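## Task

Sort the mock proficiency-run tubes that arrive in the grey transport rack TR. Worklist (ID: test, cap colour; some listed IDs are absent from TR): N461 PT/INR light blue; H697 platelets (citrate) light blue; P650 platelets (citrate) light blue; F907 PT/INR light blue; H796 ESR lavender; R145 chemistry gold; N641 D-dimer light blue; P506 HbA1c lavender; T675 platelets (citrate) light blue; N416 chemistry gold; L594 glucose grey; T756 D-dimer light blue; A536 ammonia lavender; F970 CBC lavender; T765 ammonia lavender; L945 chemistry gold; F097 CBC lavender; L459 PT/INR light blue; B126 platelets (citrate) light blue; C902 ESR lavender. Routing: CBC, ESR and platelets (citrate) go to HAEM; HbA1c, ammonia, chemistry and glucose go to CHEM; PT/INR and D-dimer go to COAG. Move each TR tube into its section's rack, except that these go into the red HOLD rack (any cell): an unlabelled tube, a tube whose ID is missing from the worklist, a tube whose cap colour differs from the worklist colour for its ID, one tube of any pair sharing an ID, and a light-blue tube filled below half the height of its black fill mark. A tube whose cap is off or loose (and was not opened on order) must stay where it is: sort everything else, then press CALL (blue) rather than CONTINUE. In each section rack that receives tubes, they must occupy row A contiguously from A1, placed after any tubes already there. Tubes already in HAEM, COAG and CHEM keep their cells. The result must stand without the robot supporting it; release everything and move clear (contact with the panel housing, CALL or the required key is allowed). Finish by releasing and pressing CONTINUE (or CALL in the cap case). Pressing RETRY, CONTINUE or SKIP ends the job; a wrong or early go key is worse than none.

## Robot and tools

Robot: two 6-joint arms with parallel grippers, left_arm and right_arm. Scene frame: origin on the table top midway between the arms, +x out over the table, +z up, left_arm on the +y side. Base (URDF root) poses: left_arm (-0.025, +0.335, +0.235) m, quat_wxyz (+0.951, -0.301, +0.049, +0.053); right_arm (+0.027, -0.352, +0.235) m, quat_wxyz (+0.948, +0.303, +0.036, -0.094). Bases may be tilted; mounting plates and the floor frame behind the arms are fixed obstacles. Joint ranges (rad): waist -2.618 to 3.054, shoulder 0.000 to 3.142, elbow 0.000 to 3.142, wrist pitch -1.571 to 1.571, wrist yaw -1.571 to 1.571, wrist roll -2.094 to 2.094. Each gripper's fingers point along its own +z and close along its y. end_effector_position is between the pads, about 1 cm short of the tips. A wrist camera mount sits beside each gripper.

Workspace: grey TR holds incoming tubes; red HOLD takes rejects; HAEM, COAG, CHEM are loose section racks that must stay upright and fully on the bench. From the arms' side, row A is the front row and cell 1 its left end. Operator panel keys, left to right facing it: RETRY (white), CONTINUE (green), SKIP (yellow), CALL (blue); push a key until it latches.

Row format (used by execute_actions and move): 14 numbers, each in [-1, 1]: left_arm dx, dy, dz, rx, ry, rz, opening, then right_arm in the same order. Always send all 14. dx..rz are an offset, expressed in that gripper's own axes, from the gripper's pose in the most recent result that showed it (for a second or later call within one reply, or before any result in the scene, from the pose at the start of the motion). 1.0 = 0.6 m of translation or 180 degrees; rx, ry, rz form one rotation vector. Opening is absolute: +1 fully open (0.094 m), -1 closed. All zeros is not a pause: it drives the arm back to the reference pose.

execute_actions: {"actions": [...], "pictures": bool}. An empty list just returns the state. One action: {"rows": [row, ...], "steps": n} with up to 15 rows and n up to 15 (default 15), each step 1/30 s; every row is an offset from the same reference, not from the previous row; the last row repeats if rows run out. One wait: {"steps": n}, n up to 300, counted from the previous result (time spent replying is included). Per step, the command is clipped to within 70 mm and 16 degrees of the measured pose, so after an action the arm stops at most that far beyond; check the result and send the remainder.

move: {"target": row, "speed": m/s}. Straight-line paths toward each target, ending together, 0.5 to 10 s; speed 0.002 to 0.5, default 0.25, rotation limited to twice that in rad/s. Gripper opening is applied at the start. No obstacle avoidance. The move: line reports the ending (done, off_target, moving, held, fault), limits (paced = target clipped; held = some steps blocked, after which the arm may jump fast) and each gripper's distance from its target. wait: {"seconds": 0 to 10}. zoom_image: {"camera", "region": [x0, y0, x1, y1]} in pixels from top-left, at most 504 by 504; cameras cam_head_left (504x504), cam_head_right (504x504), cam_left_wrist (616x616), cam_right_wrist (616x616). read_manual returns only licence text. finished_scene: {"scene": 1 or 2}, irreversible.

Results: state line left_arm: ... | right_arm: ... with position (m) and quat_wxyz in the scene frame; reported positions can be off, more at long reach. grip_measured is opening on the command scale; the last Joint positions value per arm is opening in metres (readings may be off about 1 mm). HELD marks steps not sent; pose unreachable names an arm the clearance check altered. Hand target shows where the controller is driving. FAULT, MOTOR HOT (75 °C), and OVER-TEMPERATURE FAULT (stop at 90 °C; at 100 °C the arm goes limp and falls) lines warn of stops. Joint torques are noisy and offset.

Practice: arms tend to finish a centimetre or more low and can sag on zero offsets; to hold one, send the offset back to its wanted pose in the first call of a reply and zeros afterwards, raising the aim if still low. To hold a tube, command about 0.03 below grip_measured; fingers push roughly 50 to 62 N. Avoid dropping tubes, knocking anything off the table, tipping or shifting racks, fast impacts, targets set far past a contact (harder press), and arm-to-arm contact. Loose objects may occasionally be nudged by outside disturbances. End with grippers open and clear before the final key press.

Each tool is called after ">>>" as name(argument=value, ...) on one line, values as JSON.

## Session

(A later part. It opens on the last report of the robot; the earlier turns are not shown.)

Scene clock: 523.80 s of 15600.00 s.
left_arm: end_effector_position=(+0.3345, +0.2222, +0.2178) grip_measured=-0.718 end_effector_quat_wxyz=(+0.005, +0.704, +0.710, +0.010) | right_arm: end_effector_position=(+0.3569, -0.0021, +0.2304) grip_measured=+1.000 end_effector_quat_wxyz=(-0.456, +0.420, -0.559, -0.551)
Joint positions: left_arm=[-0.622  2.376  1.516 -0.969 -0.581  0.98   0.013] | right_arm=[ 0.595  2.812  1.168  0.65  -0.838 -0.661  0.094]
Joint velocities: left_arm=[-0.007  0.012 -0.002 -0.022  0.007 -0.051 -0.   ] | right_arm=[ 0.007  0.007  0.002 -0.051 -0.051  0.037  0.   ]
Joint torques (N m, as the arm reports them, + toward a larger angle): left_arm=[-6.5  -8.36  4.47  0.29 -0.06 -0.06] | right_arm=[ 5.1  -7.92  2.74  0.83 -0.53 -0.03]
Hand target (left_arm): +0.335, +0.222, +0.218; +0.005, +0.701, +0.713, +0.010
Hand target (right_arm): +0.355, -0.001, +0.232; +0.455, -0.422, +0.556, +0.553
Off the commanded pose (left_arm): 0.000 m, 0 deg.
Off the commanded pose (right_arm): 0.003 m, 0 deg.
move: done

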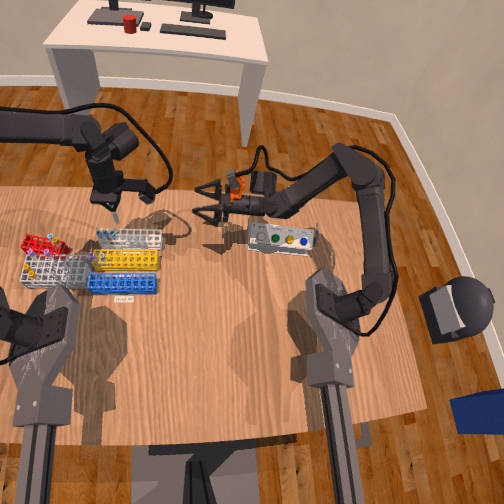

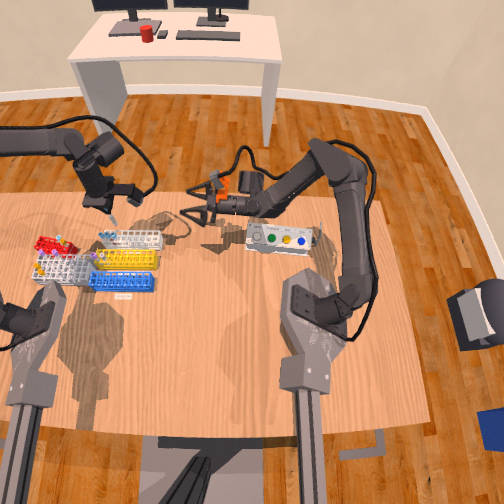

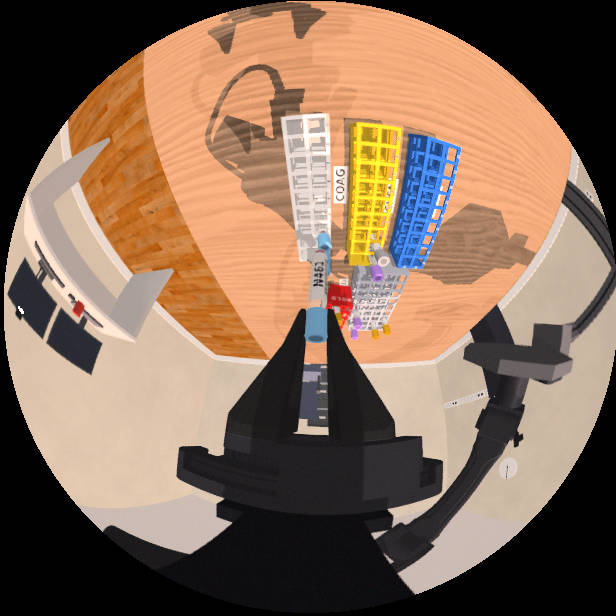

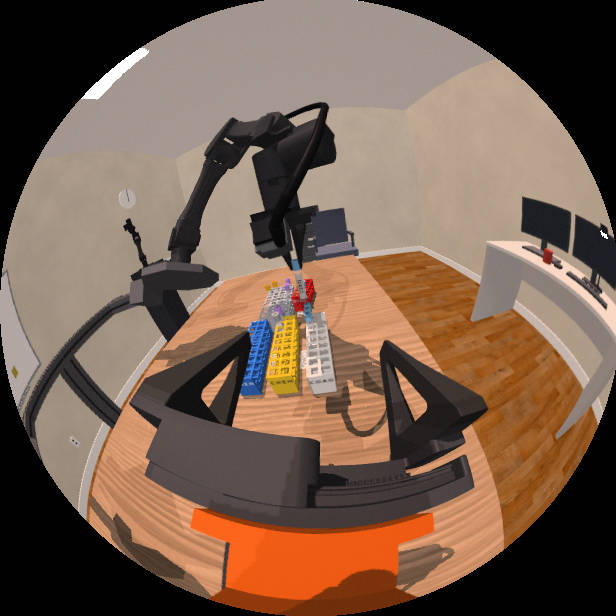

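The fill level was ambiguous against the red background, so I'll check the other side.

>>> move(target=[0,0,0,0,0,-0.93,-0.75,0,0,0,0,0,0,1], speed=0.5)

>>> zoom_image(camera="cam_right_wrist", region=[260,240,340,320])

>>> move(target=[0,0,0,0,0,0.93,-0.75,0,0,0,0,0,0,1], speed=0.5)

>>> move(target=[-0.007,-0.011,0.134,0.006,-0.001,0.003,-0.75,0,0,0,0,0,0,1], speed=0.1)

>>> zoom_image(camera="cam_left_wrist", region=[250,200,390,340])

Scene clock: 533.00 s of 15600.00 s.
left_arm: end_effector_position=(+0.3342, +0.2216, +0.2178) grip_measured=-0.718 end_effector_quat_wxyz=(+0.009, -0.625, +0.781, -0.004) | right_arm: end_effector_position=(+0.3588, -0.0037, +0.2289) grip_measured=+1.000 end_effector_quat_wxyz=(-0.456, +0.418, -0.561, -0.550)
Joint positions: left_arm=[-0.622  2.376  1.516 -0.969 -0.577 -1.933  0.013] | right_arm=[ 0.59   2.812  1.168  0.65  -0.836 -0.661  0.094]
Joint velocities: left_arm=[-0.012 -0.007 -0.007  0.007 -0.051  0.007 -0.003] | right_arm=[ 0.007 -0.002  0.002 -0.007  0.051 -0.081  0.   ]
Joint torques (N m, as the arm reports them, + toward a larger angle): left_arm=[-6.38 -8.42  4.44  0.25 -0.06  0.02] | right_arm=[ 5.12 -7.84  2.73  0.85 -0.49 -0.02]
Hand target (left_arm): +0.335, +0.222, +0.218; +0.011, -0.628, +0.778, -0.003
Hand target (right_arm): +0.357, -0.002, +0.230; +0.456, -0.420, +0.559, +0.551
Off the commanded pose (left_arm): 0.001 m, 1 deg.
Off the commanded pose (right_arm): 0.003 m, 0 deg.
After step 90, 2.53 s passed at rest.
move: done

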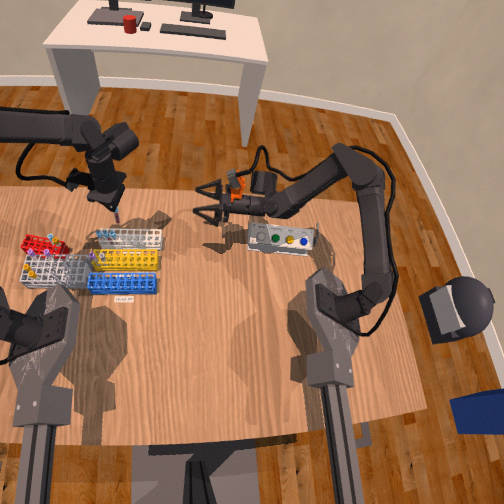

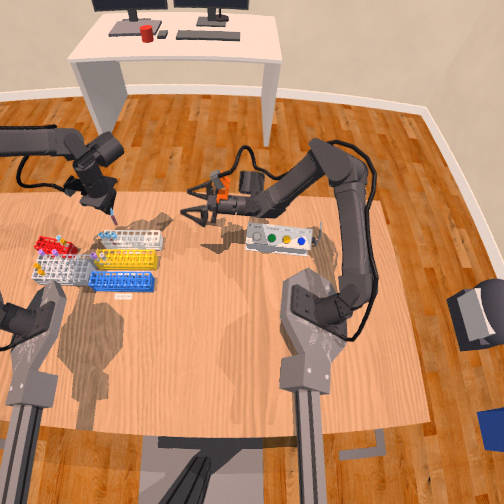

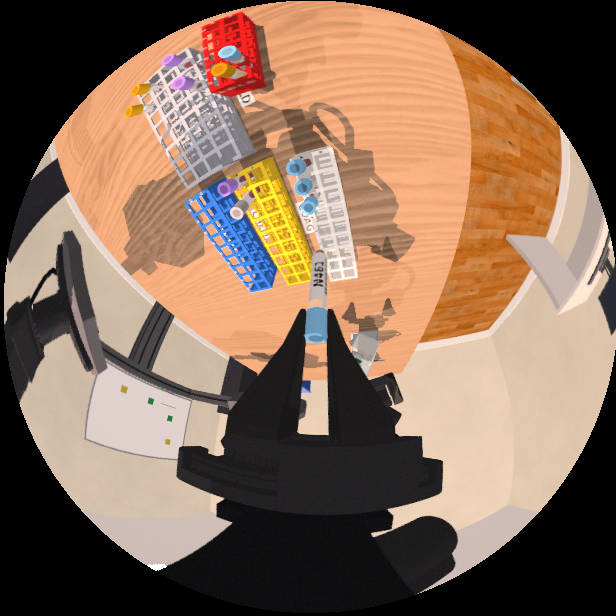

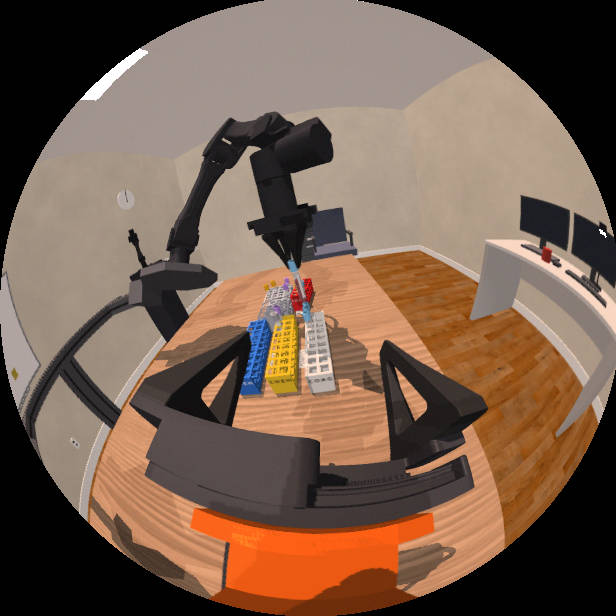

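Region (260, 240, 340, 320) of cam_right_wrist's 616x616 image, scaled by 6.300, with more detail than that image has.

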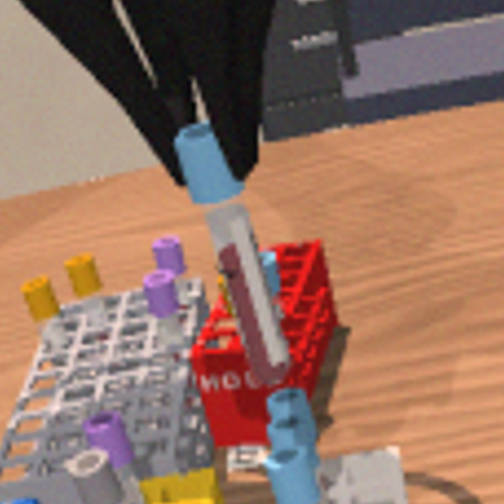

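Scene clock: 536.67 s of 15600.00 s.
left_arm: end_effector_position=(+0.3342, +0.2216, +0.2178) grip_measured=-0.718 end_effector_quat_wxyz=(+0.005, +0.704, +0.710, +0.008) | right_arm: end_effector_position=(+0.3607, -0.0052, +0.2274) grip_measured=+1.000 end_effector_quat_wxyz=(-0.456, +0.415, -0.564, -0.549)
Joint positions: left_arm=[-0.622  2.376  1.516 -0.969 -0.577  0.98   0.013] | right_arm=[ 0.584  2.812  1.168  0.65  -0.833 -0.661  0.094]
Joint velocities: left_arm=[ 0.017 -0.002 -0.007 -0.11   0.066  0.022  0.   ] | right_arm=[-0.007 -0.007 -0.002  0.066  0.022 -0.007  0.   ]
Joint torques (N m, as the arm reports them, + toward a larger angle): left_arm=[-6.35 -8.41  4.43  0.27 -0.06  0.06] | right_arm=[ 5.1  -7.9   2.69  0.86 -0.51 -0.03]
Hand target (left_arm): +0.334, +0.222, +0.218; +0.005, +0.707, +0.707, +0.008
Hand target (right_arm): +0.359, -0.004, +0.229; +0.456, -0.418, +0.561, +0.550
Off the commanded pose (left_arm): 0.000 m, 1 deg.
Off the commanded pose (right_arm): 0.003 m, 0 deg.
move: done

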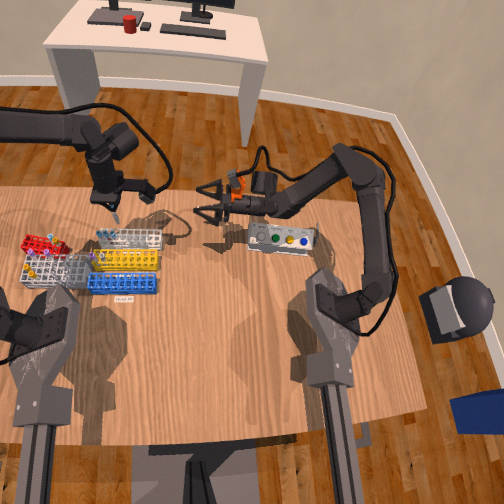

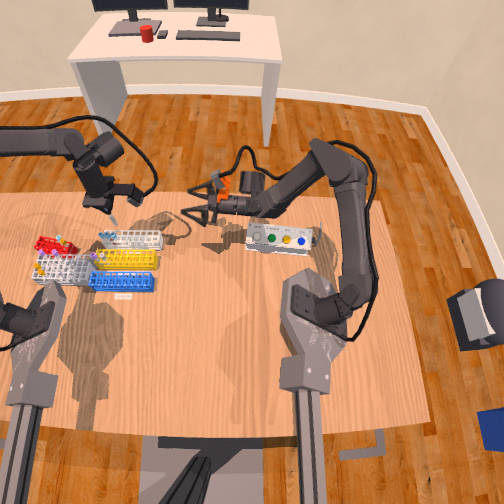

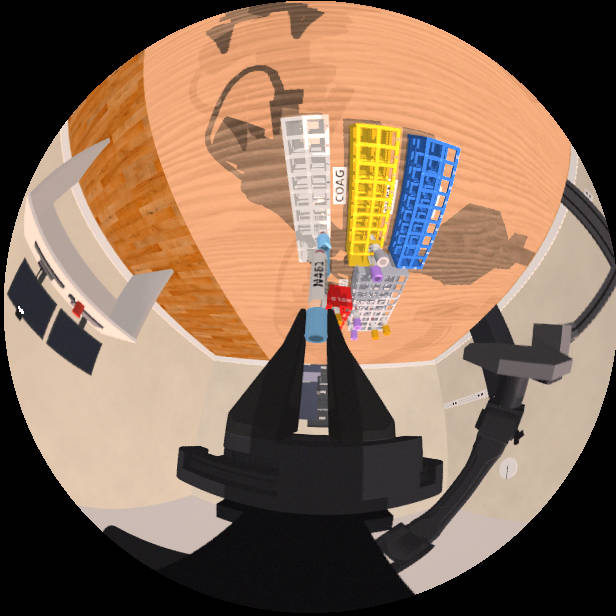

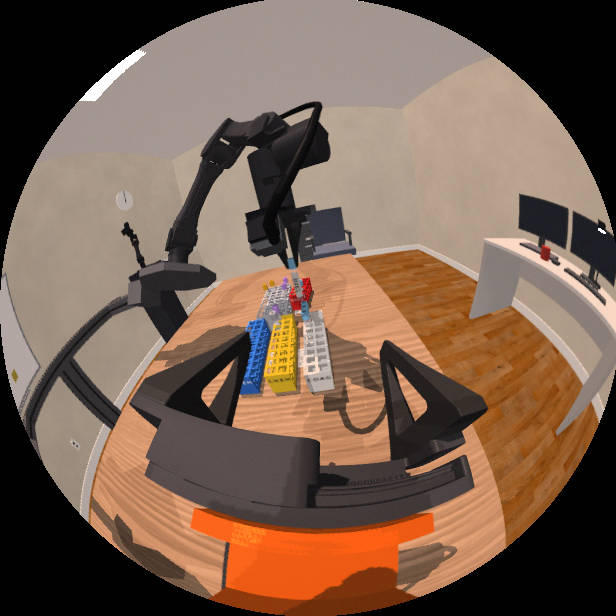

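Scene clock: 538.03 s of 15600.00 s.
left_arm: end_effector_position=(+0.3331, +0.2206, +0.1438) grip_measured=-0.718 end_effector_quat_wxyz=(+0.003, +0.703, +0.711, +0.002) | right_arm: end_effector_position=(+0.3626, -0.0068, +0.2259) grip_measured=+1.000 end_effector_quat_wxyz=(-0.457, +0.413, -0.567, -0.548)
Joint positions: left_arm=[-0.517  2.475  1.404 -0.7   -0.589  1.094  0.013] | right_arm=[ 0.578  2.812  1.168  0.65  -0.831 -0.661  0.094]
Joint velocities: left_arm=[-0.002 -0.007 -0.002 -0.022  0.007  0.022 -0.001] | right_arm=[-0.017 -0.012 -0.002 -0.037 -0.022  0.022  0.   ]
Joint torques (N m, as the arm reports them, + toward a larger angle): left_arm=[-6.61 -7.7   2.92  0.41 -0.06  0.03] | right_arm=[ 5.16 -7.91  2.63  0.83 -0.52 -0.02]
Hand target (left_arm): +0.328, +0.218, +0.137; -0.001, +0.708, +0.706, +0.001
Hand target (right_arm): +0.361, -0.005, +0.227; +0.456, -0.415, +0.564, +0.549
Off the commanded pose (left_arm): 0.008 m, 1 deg.
Off the commanded pose (right_arm): 0.003 m, 0 deg.
move: done

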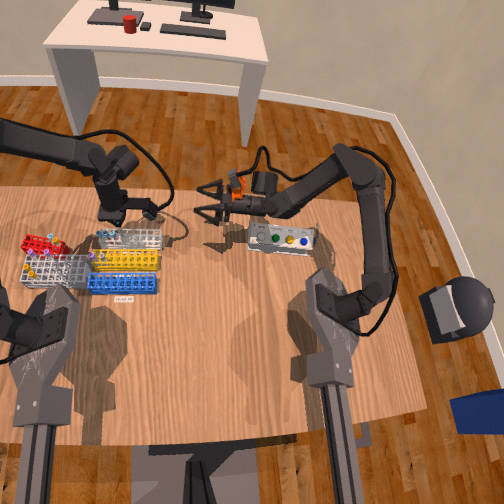

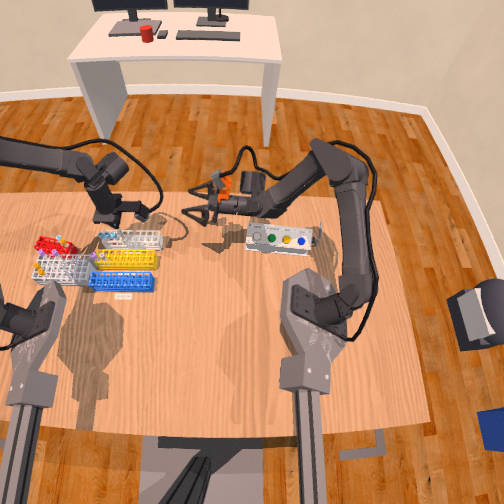

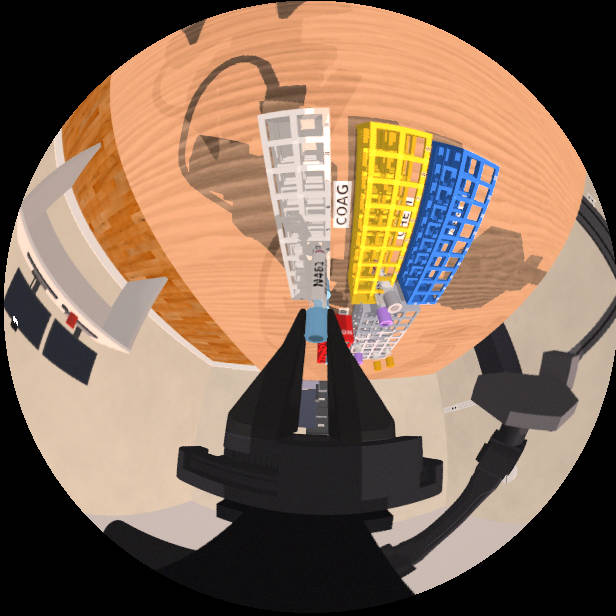

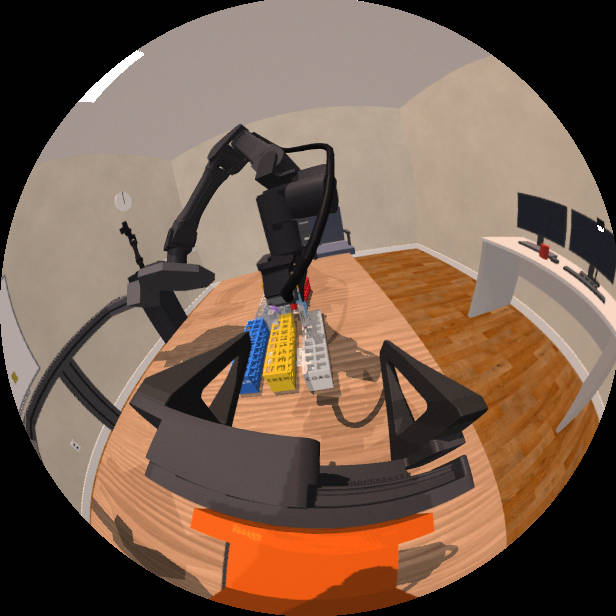

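Region (250, 200, 390, 340) of cam_left_wrist's 616x616 image, scaled by 3.600, with more detail than that image has.

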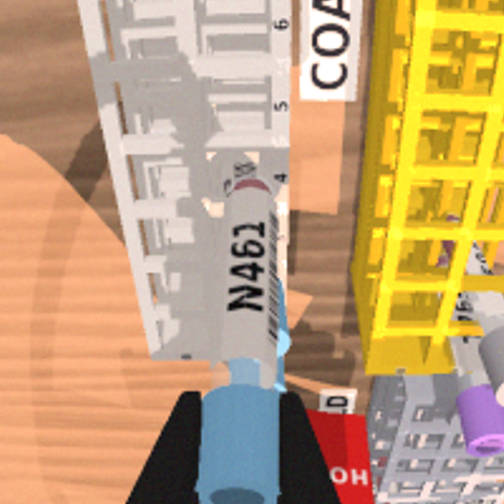

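>>> execute_actions(actions=[{"rows":[[-0.004,-0.005,0.015,0.002,0,0.004,-0.75,0,0,0,0,0,0,1],[-0.004,-0.005,0.02,0.002,0,0.004,-0.75,0,0,0,0,0,0,1],[-0.004,-0.005,0.025,0.002,0,0.004,-0.75,0,0,0,0,0,0,1],[-0.004,-0.005,0.03,0.002,0,0.004,-0.75,0,0,0,0,0,0,1],[-0.004,-0.005,0.036,0.002,0,0.004,-0.75,0,0,0,0,0,0,1],[-0.004,-0.005,0.042,0.002,0,0.004,-0.75,0,0,0,0,0,0,1],[-0.004,-0.005,0.048,0.002,0,0.004,-0.75,0,0,0,0,0,0,1]],"steps":15}])

>>> zoom_image(camera="cam_left_wrist", region=[250,200,390,340])

Scene clock: 543.53 s of 15600.00 s.
left_arm: end_effector_position=(+0.3338, +0.2220, +0.1211) grip_measured=-0.718 end_effector_quat_wxyz=(+0.002, +0.702, +0.712, -0.001) | right_arm: end_effector_position=(+0.3644, -0.0084, +0.2244) grip_measured=+1.000 end_effector_quat_wxyz=(-0.457, +0.411, -0.569, -0.546)
Joint positions: left_arm=[-0.479  2.514  1.39  -0.626 -0.593  1.134  0.013] | right_arm=[ 0.573  2.812  1.168  0.65  -0.828 -0.661  0.094]
Joint velocities: left_arm=[-0.007  0.002  0.002  0.007 -0.066 -0.007  0.   ] | right_arm=[-0.007 -0.007 -0.007  0.051 -0.007  0.051  0.   ]
Joint torques (N m, as the arm reports them, + toward a larger angle): left_arm=[-6.92 -7.8   2.64  0.45 -0.05  0.08] | right_arm=[ 5.13 -7.84  2.61  0.87 -0.51 -0.01]
Hand target (left_arm): +0.330, +0.218, +0.115; +0.001, +0.707, +0.707, -0.001
Hand target (right_arm): +0.363, -0.007, +0.226; +0.457, -0.413, +0.567, +0.548
Off the commanded pose (left_arm): 0.008 m, 1 deg.
Off the commanded pose (right_arm): 0.003 m, 0 deg.
Steps of this call (steps 1 to 90: nothing new was sent; then 2.00 s passed at rest; steps 91 to 105: all 15 steps of this action). Readings (end_effector_position):
91: left_arm (+0.3336, +0.2203, +0.1438) | right_arm (+0.3626, -0.0068, +0.2259)
92: left_arm (+0.3341, +0.2203, +0.1436) | right_arm (+0.3628, -0.0070, +0.2256)
94: left_arm (+0.3359, +0.2203, +0.1426) | right_arm (+0.3636, -0.0076, +0.2251)
98: left_arm (+0.3382, +0.2209, +0.1325) | right_arm (+0.3643, -0.0083, +0.2245)
105: the state above

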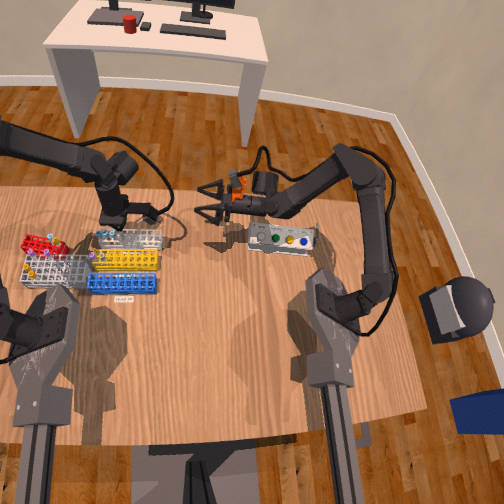

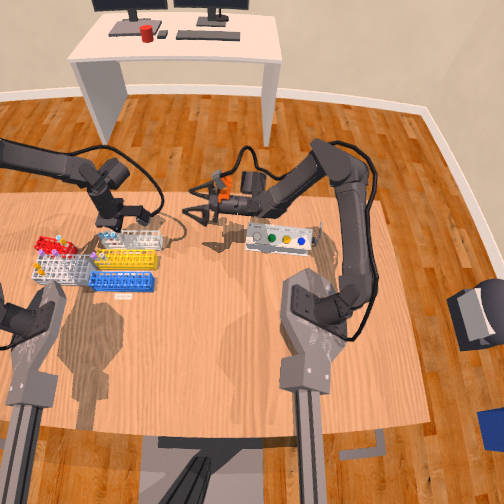

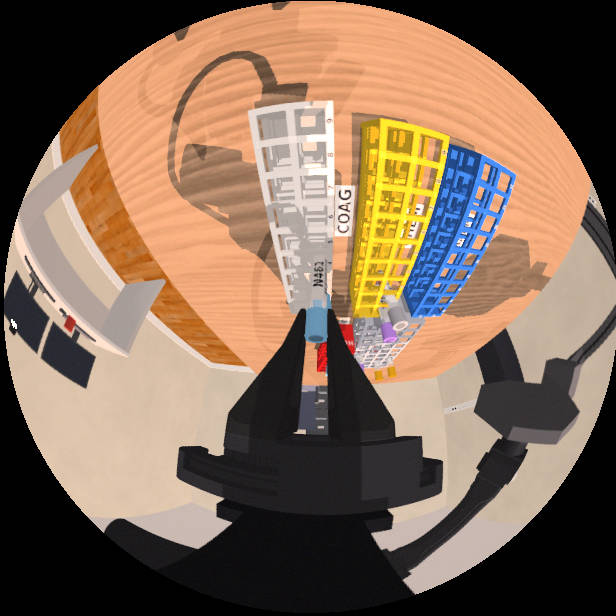

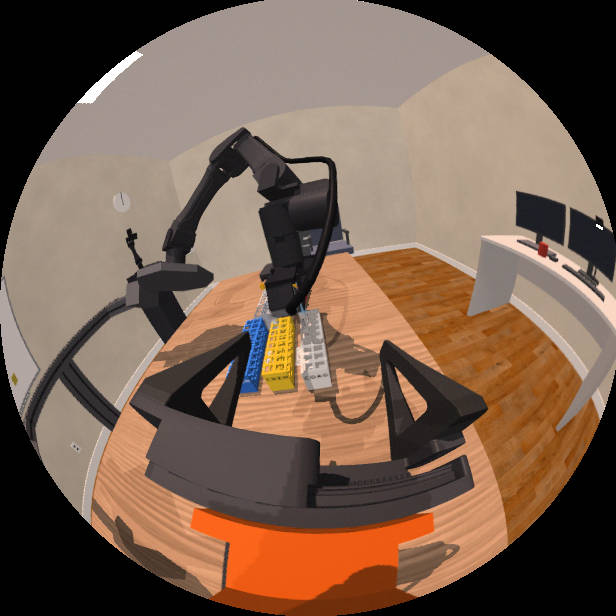

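Region (250, 200, 390, 340) of cam_left_wrist's 616x616 image, scaled by 3.600, with more detail than that image has.

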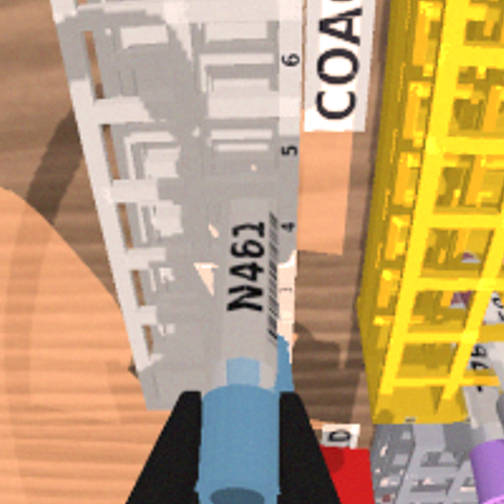

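>>> move(target=[-0.007,-0.009,0.055,0,0,0.004,-0.75,0,0,0,0,0,0,1], speed=0.05)

>>> execute_actions(actions=[{"rows":[[0,0,0,0,0,0,-0.5,0,0,0,0,0,0,1]],"steps":8}], pictures=false)

>>> move(target=[0,0.01,-0.1,0,0,0.005,-0.5,0,0,0,0,0,0,1], speed=0.12)

>>> move(target=[0.352,-0.15,0.019,0,-0.003,0,-0.4,0,0,0,0,0,0,1], speed=0.2)

>>> move(target=[-0.013,-0.013,0.052,-0.003,-0.008,0,-0.4,0,0,0,0,0,0,1], speed=0.06)

Scene clock: 552.57 s of 15600.00 s.
left_arm: end_effector_position=(+0.3349, +0.2202, +0.0962) grip_measured=-0.718 end_effector_quat_wxyz=(+0.007, +0.702, +0.712, +0.002) | right_arm: end_effector_position=(+0.3663, -0.0100, +0.2228) grip_measured=+1.000 end_effector_quat_wxyz=(-0.457, +0.409, -0.572, -0.545)
Joint positions: left_arm=[-0.445  2.562  1.37  -0.523 -0.6    1.181  0.013] | right_arm=[ 0.567  2.812  1.168  0.65  -0.825 -0.661  0.094]
Joint velocities: left_arm=[ 0.002  0.002 -0.002 -0.037 -0.066 -0.007 -0.001] | right_arm=[-0.002  0.007 -0.002 -0.081  0.007  0.007  0.   ]
Joint torques (N m, as the arm reports them, + toward a larger angle): left_arm=[-6.58 -7.64  2.24  0.49 -0.04  0.03] | right_arm=[ 5.21 -7.84  2.57  0.87 -0.51 -0.01]
Hand target (left_arm): +0.328, +0.218, +0.088; +0.001, +0.707, +0.708, -0.000
Hand target (right_arm): +0.364, -0.008, +0.224; +0.457, -0.411, +0.569, +0.546
Off the commanded pose (left_arm): 0.011 m, 1 deg.
Off the commanded pose (right_arm): 0.003 m, 0 deg.
After step 90, 5.03 s passed at rest.
move: off_target (left_arm)

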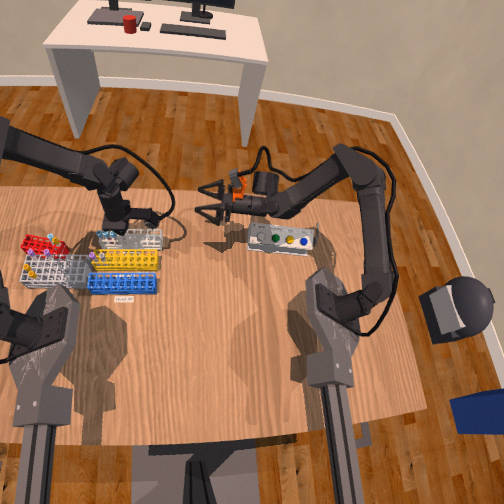

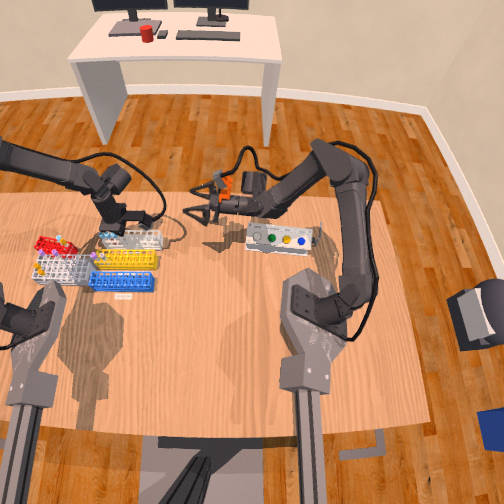

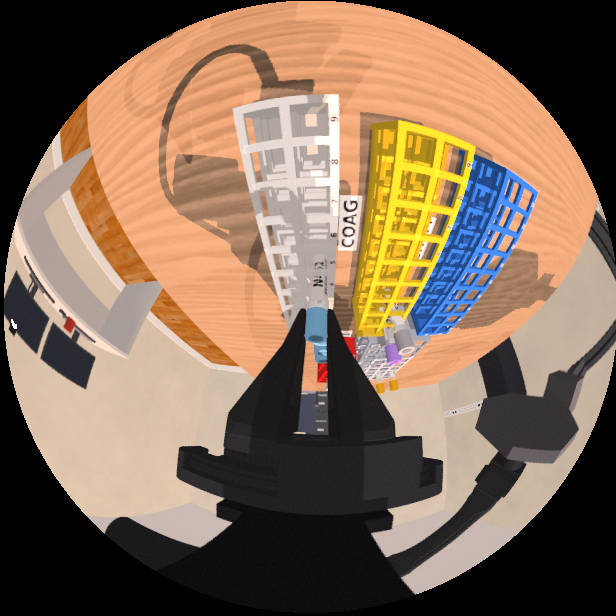

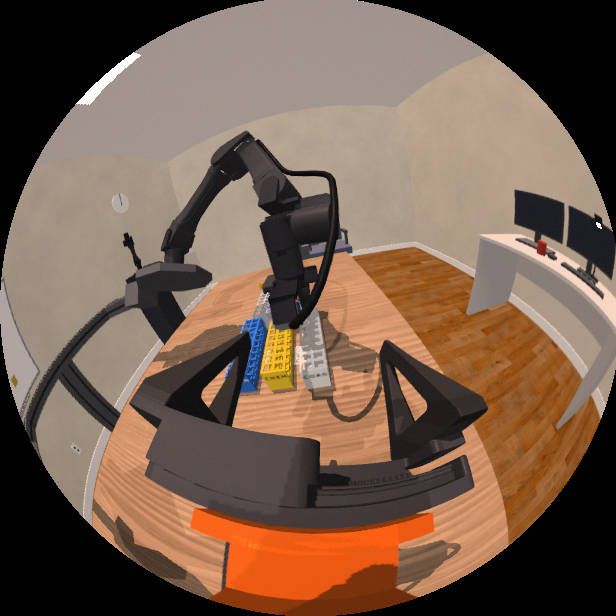

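Scene clock: 552.83 s of 15600.00 s.
left_arm: end_effector_position=(+0.3349, +0.2203, +0.0962) grip_measured=-0.502 end_effector_quat_wxyz=(+0.006, +0.702, +0.712, +0.003) | right_arm: end_effector_position=(+0.3681, -0.0116, +0.2213) grip_measured=+1.000 end_effector_quat_wxyz=(+0.457, -0.406, +0.575, +0.544)
Joint positions: left_arm=[-0.445  2.562  1.37  -0.523 -0.601  1.181  0.023] | right_arm=[ 0.561  2.812  1.168  0.65  -0.823 -0.661  0.094]
Joint velocities: left_arm=[ 0.002  0.002  0.012 -0.007  0.007  0.007  0.001] | right_arm=[ 0.002 -0.007 -0.022 -0.007 -0.066 -0.022  0.   ]
Joint torques (N m, as the arm reports them, + toward a larger angle): left_arm=[-6.62 -8.94  3.24  0.29 -0.02  0.03] | right_arm=[ 5.31 -7.84  2.68  0.83 -0.5  -0.01]
Hand target (left_arm): +0.335, +0.220, +0.096; +0.006, +0.702, +0.712, +0.002
Hand target (right_arm): +0.366, -0.010, +0.223; +0.457, -0.409, +0.572, +0.545
Off the commanded pose (left_arm): 0.000 m, 0 deg.
Off the commanded pose (right_arm): 0.003 m, 0 deg.
Steps of this call (steps 1 to 8: all 8 steps of this action). Readings (end_effector_position):
1: left_arm (+0.3349, +0.2203, +0.0962) | right_arm (+0.3664, -0.0101, +0.2227)
2: left_arm (+0.3349, +0.2203, +0.0962) | right_arm (+0.3666, -0.0102, +0.2226)
4: left_arm (+0.3349, +0.2203, +0.0962) | right_arm (+0.3673, -0.0108, +0.2220)
8: the state above

Scene clock: 554.17 s of 15600.00 s.
left_arm: end_effector_position=(+0.3375, +0.2247, +0.1462) grip_measured=-0.502 end_effector_quat_wxyz=(-0.002, +0.708, +0.707, +0.006) | right_arm: end_effector_position=(+0.3700, -0.0132, +0.2198) grip_measured=+1.000 end_effector_quat_wxyz=(+0.458, -0.404, +0.577, +0.542)
Joint positions: left_arm=[-0.512  2.478  1.43  -0.729 -0.601  1.108  0.023] | right_arm=[ 0.555  2.812  1.168  0.65  -0.82  -0.661  0.094]
Joint velocities: left_arm=[-0.007  0.017 -0.022 -0.081 -0.051 -0.022 -0.   ] | right_arm=[ 0.017  0.012 -0.007 -0.007 -0.007  0.007  0.   ]
Joint torques (N m, as the arm reports them, + toward a larger angle): left_arm=[-7.77 -9.71  5.03  0.04  0.08 -0.03] | right_arm=[ 5.27 -7.79  2.45  0.83 -0.5  -0.03]
Hand target (left_arm): +0.341, +0.220, +0.156; +0.007, +0.708, +0.706, +0.002
Hand target (right_arm): +0.368, -0.012, +0.221; +0.457, -0.407, +0.575, +0.543
Off the commanded pose (left_arm): 0.011 m, 1 deg.
Off the commanded pose (right_arm): 0.003 m, 0 deg.
move: off_target (left_arm)

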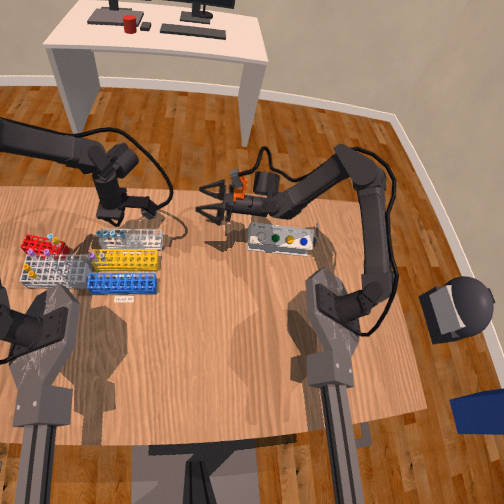

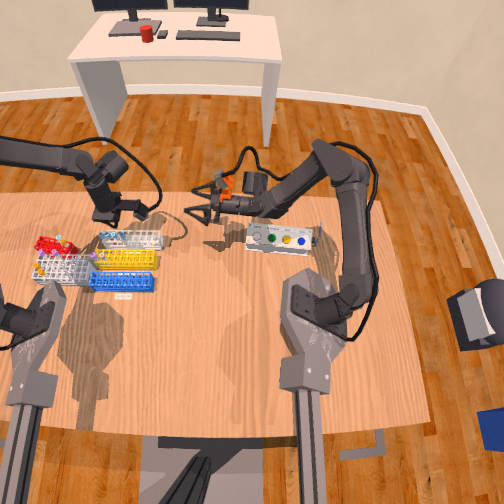

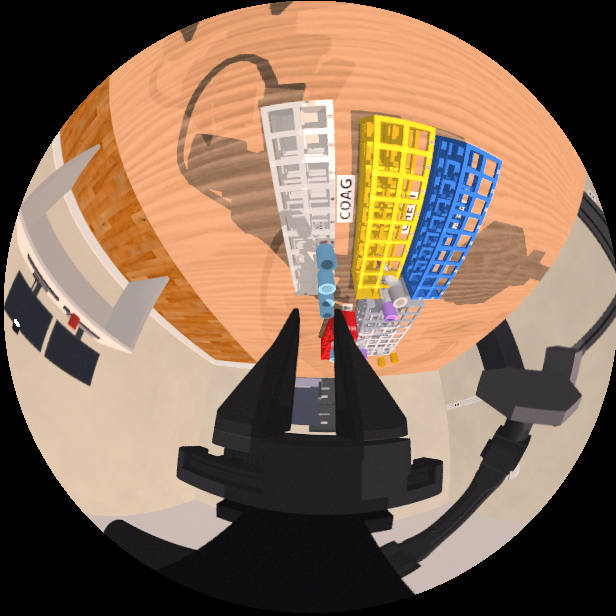

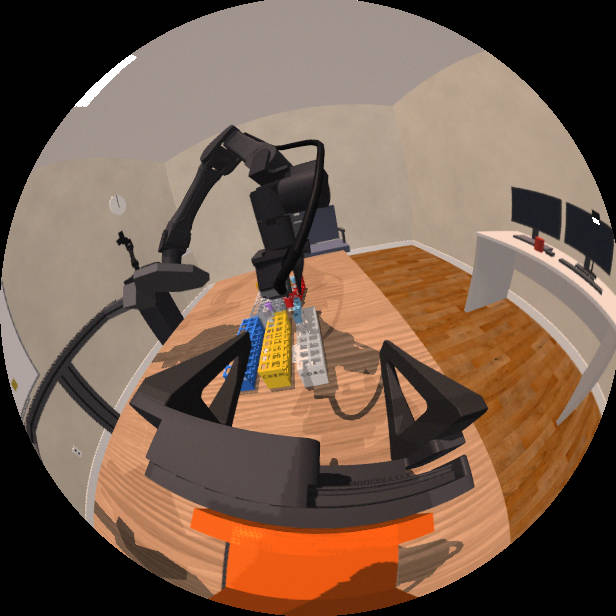

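Scene clock: 555.93 s of 15600.00 s.
left_arm: end_effector_position=(+0.2529, +0.4437, +0.1357) grip_measured=-0.402 end_effector_quat_wxyz=(-0.015, +0.707, +0.707, +0.005) | right_arm: end_effector_position=(+0.3719, -0.0149, +0.2181) grip_measured=+1.000 end_effector_quat_wxyz=(+0.458, -0.402, +0.580, +0.541)
Joint positions: left_arm=[ 0.007  1.78   0.82  -0.466 -0.632  1.729  0.028] | right_arm=[ 0.549  2.812  1.168  0.65  -0.816 -0.661  0.094]
Joint velocities: left_arm=[-0.007  0.012  0.002  0.051 -0.037  0.022  0.   ] | right_arm=[-0.012 -0.022 -0.012  0.037  0.007 -0.11   0.   ]
Joint torques (N m, as the arm reports them, + toward a larger angle): left_arm=[-4.36 -7.1   1.77  0.33  0.15  0.08] | right_arm=[ 5.2  -7.74  2.53  0.84 -0.53 -0.03]
Hand target (left_arm): +0.252, +0.441, +0.138; -0.002, +0.708, +0.707, +0.003
Hand target (right_arm): +0.370, -0.013, +0.220; +0.458, -0.404, +0.578, +0.542
Off the commanded pose (left_arm): 0.009 m, 2 deg.
Off the commanded pose (right_arm): 0.003 m, 0 deg.
move: done

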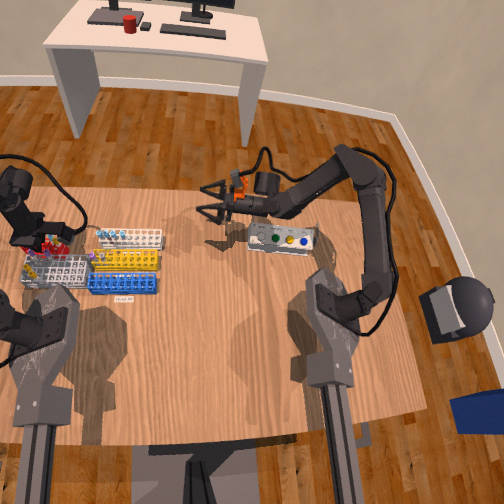

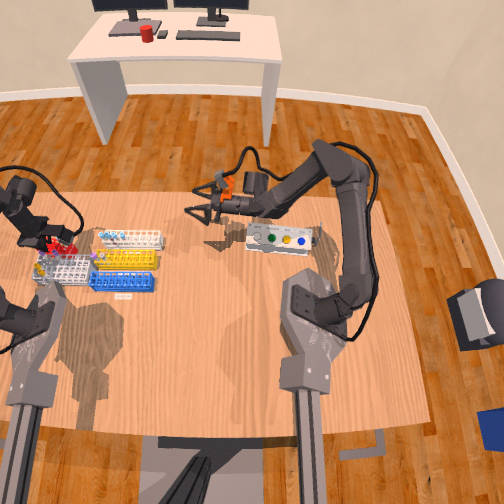

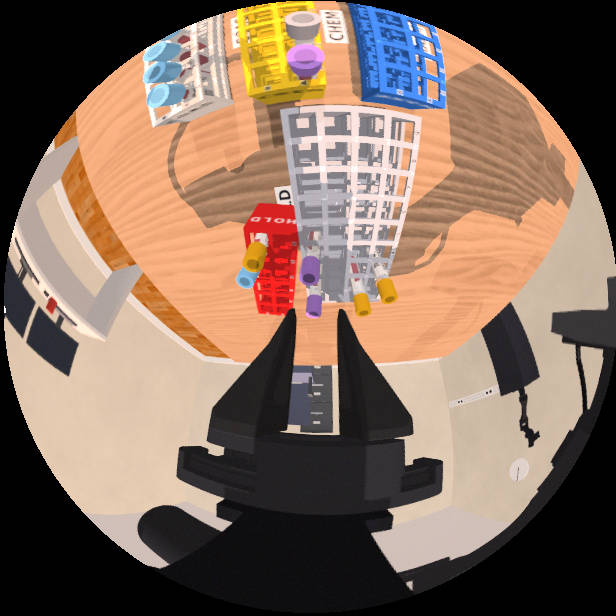

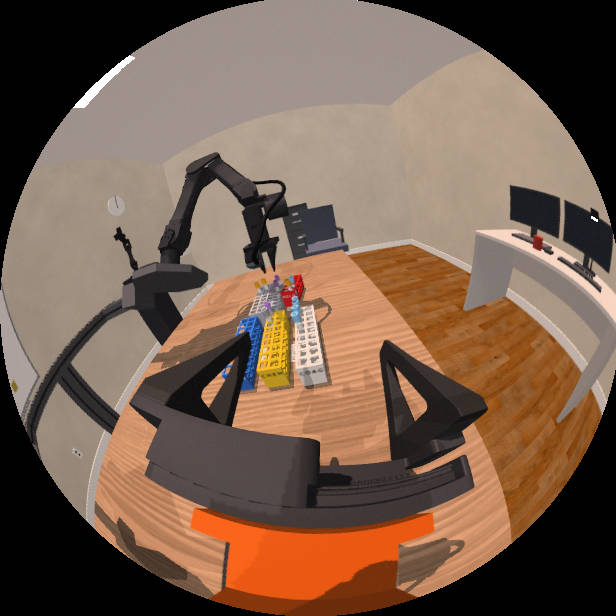

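Scene clock: 557.03 s of 15600.00 s.
left_arm: end_effector_position=(+0.2508, +0.4453, +0.1112) grip_measured=-0.402 end_effector_quat_wxyz=(-0.006, +0.700, +0.714, +0.015) | right_arm: end_effector_position=(+0.3738, -0.0166, +0.2165) grip_measured=+1.000 end_effector_quat_wxyz=(+0.458, -0.399, +0.583, +0.539)
Joint positions: left_arm=[ 0.065  1.818  0.758 -0.292 -0.618  1.801  0.028] | right_arm=[ 0.544  2.812  1.168  0.65  -0.813 -0.661  0.094]
Joint velocities: left_arm=[-0.002  0.007 -0.012  0.051 -0.022  0.037  0.001] | right_arm=[ 0.007 -0.007  0.007  0.037  0.022 -0.007  0.   ]
Joint torques (N m, as the arm reports them, + toward a larger angle): left_arm=[-3.83 -4.42  1.48  0.39  0.14  0.08] | right_arm=[ 5.25 -7.8   2.56  0.84 -0.51 -0.02]
Hand target (left_arm): +0.244, +0.437, +0.105; -0.003, +0.706, +0.708, -0.001
Hand target (right_arm): +0.372, -0.015, +0.218; +0.458, -0.402, +0.580, +0.541
Off the commanded pose (left_arm): 0.013 m, 2 deg.
Off the commanded pose (right_arm): 0.003 m, 0 deg.
move: off_target (left_arm)

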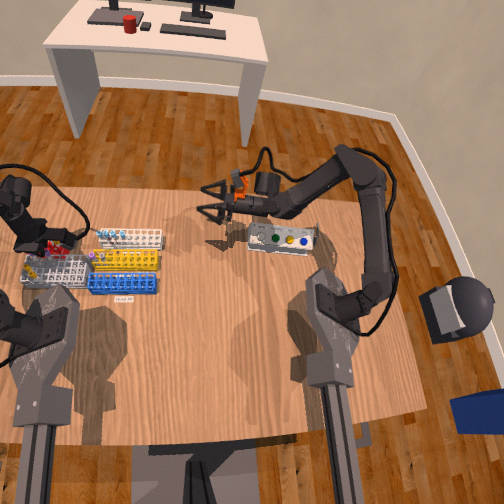

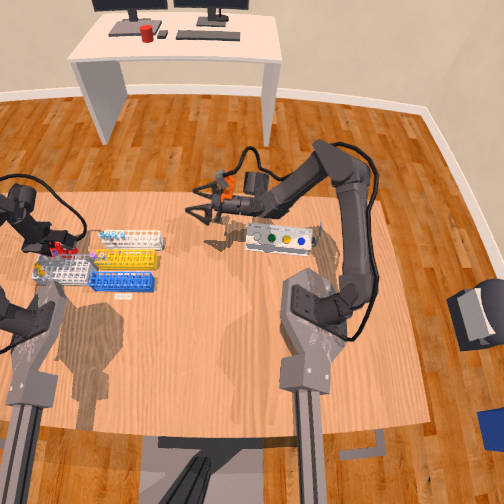

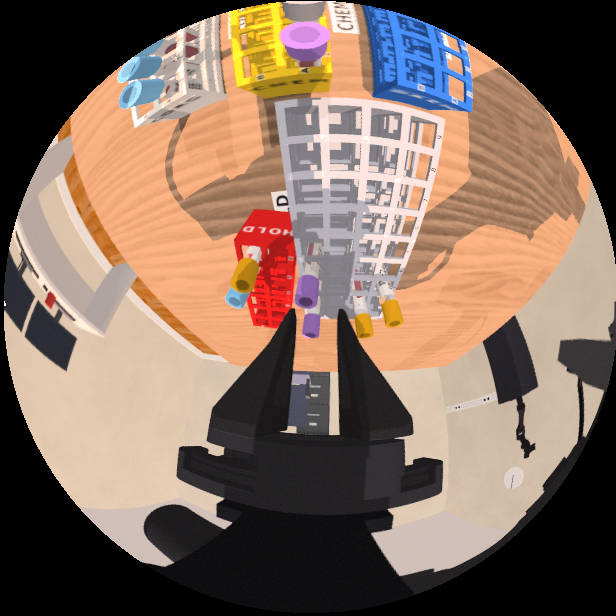

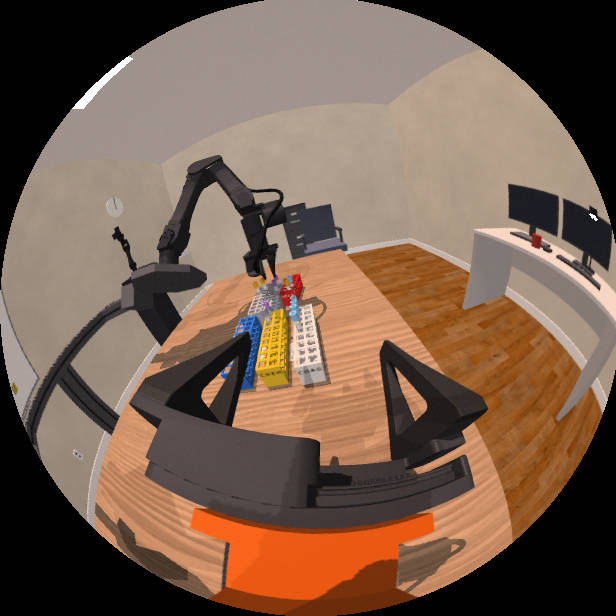

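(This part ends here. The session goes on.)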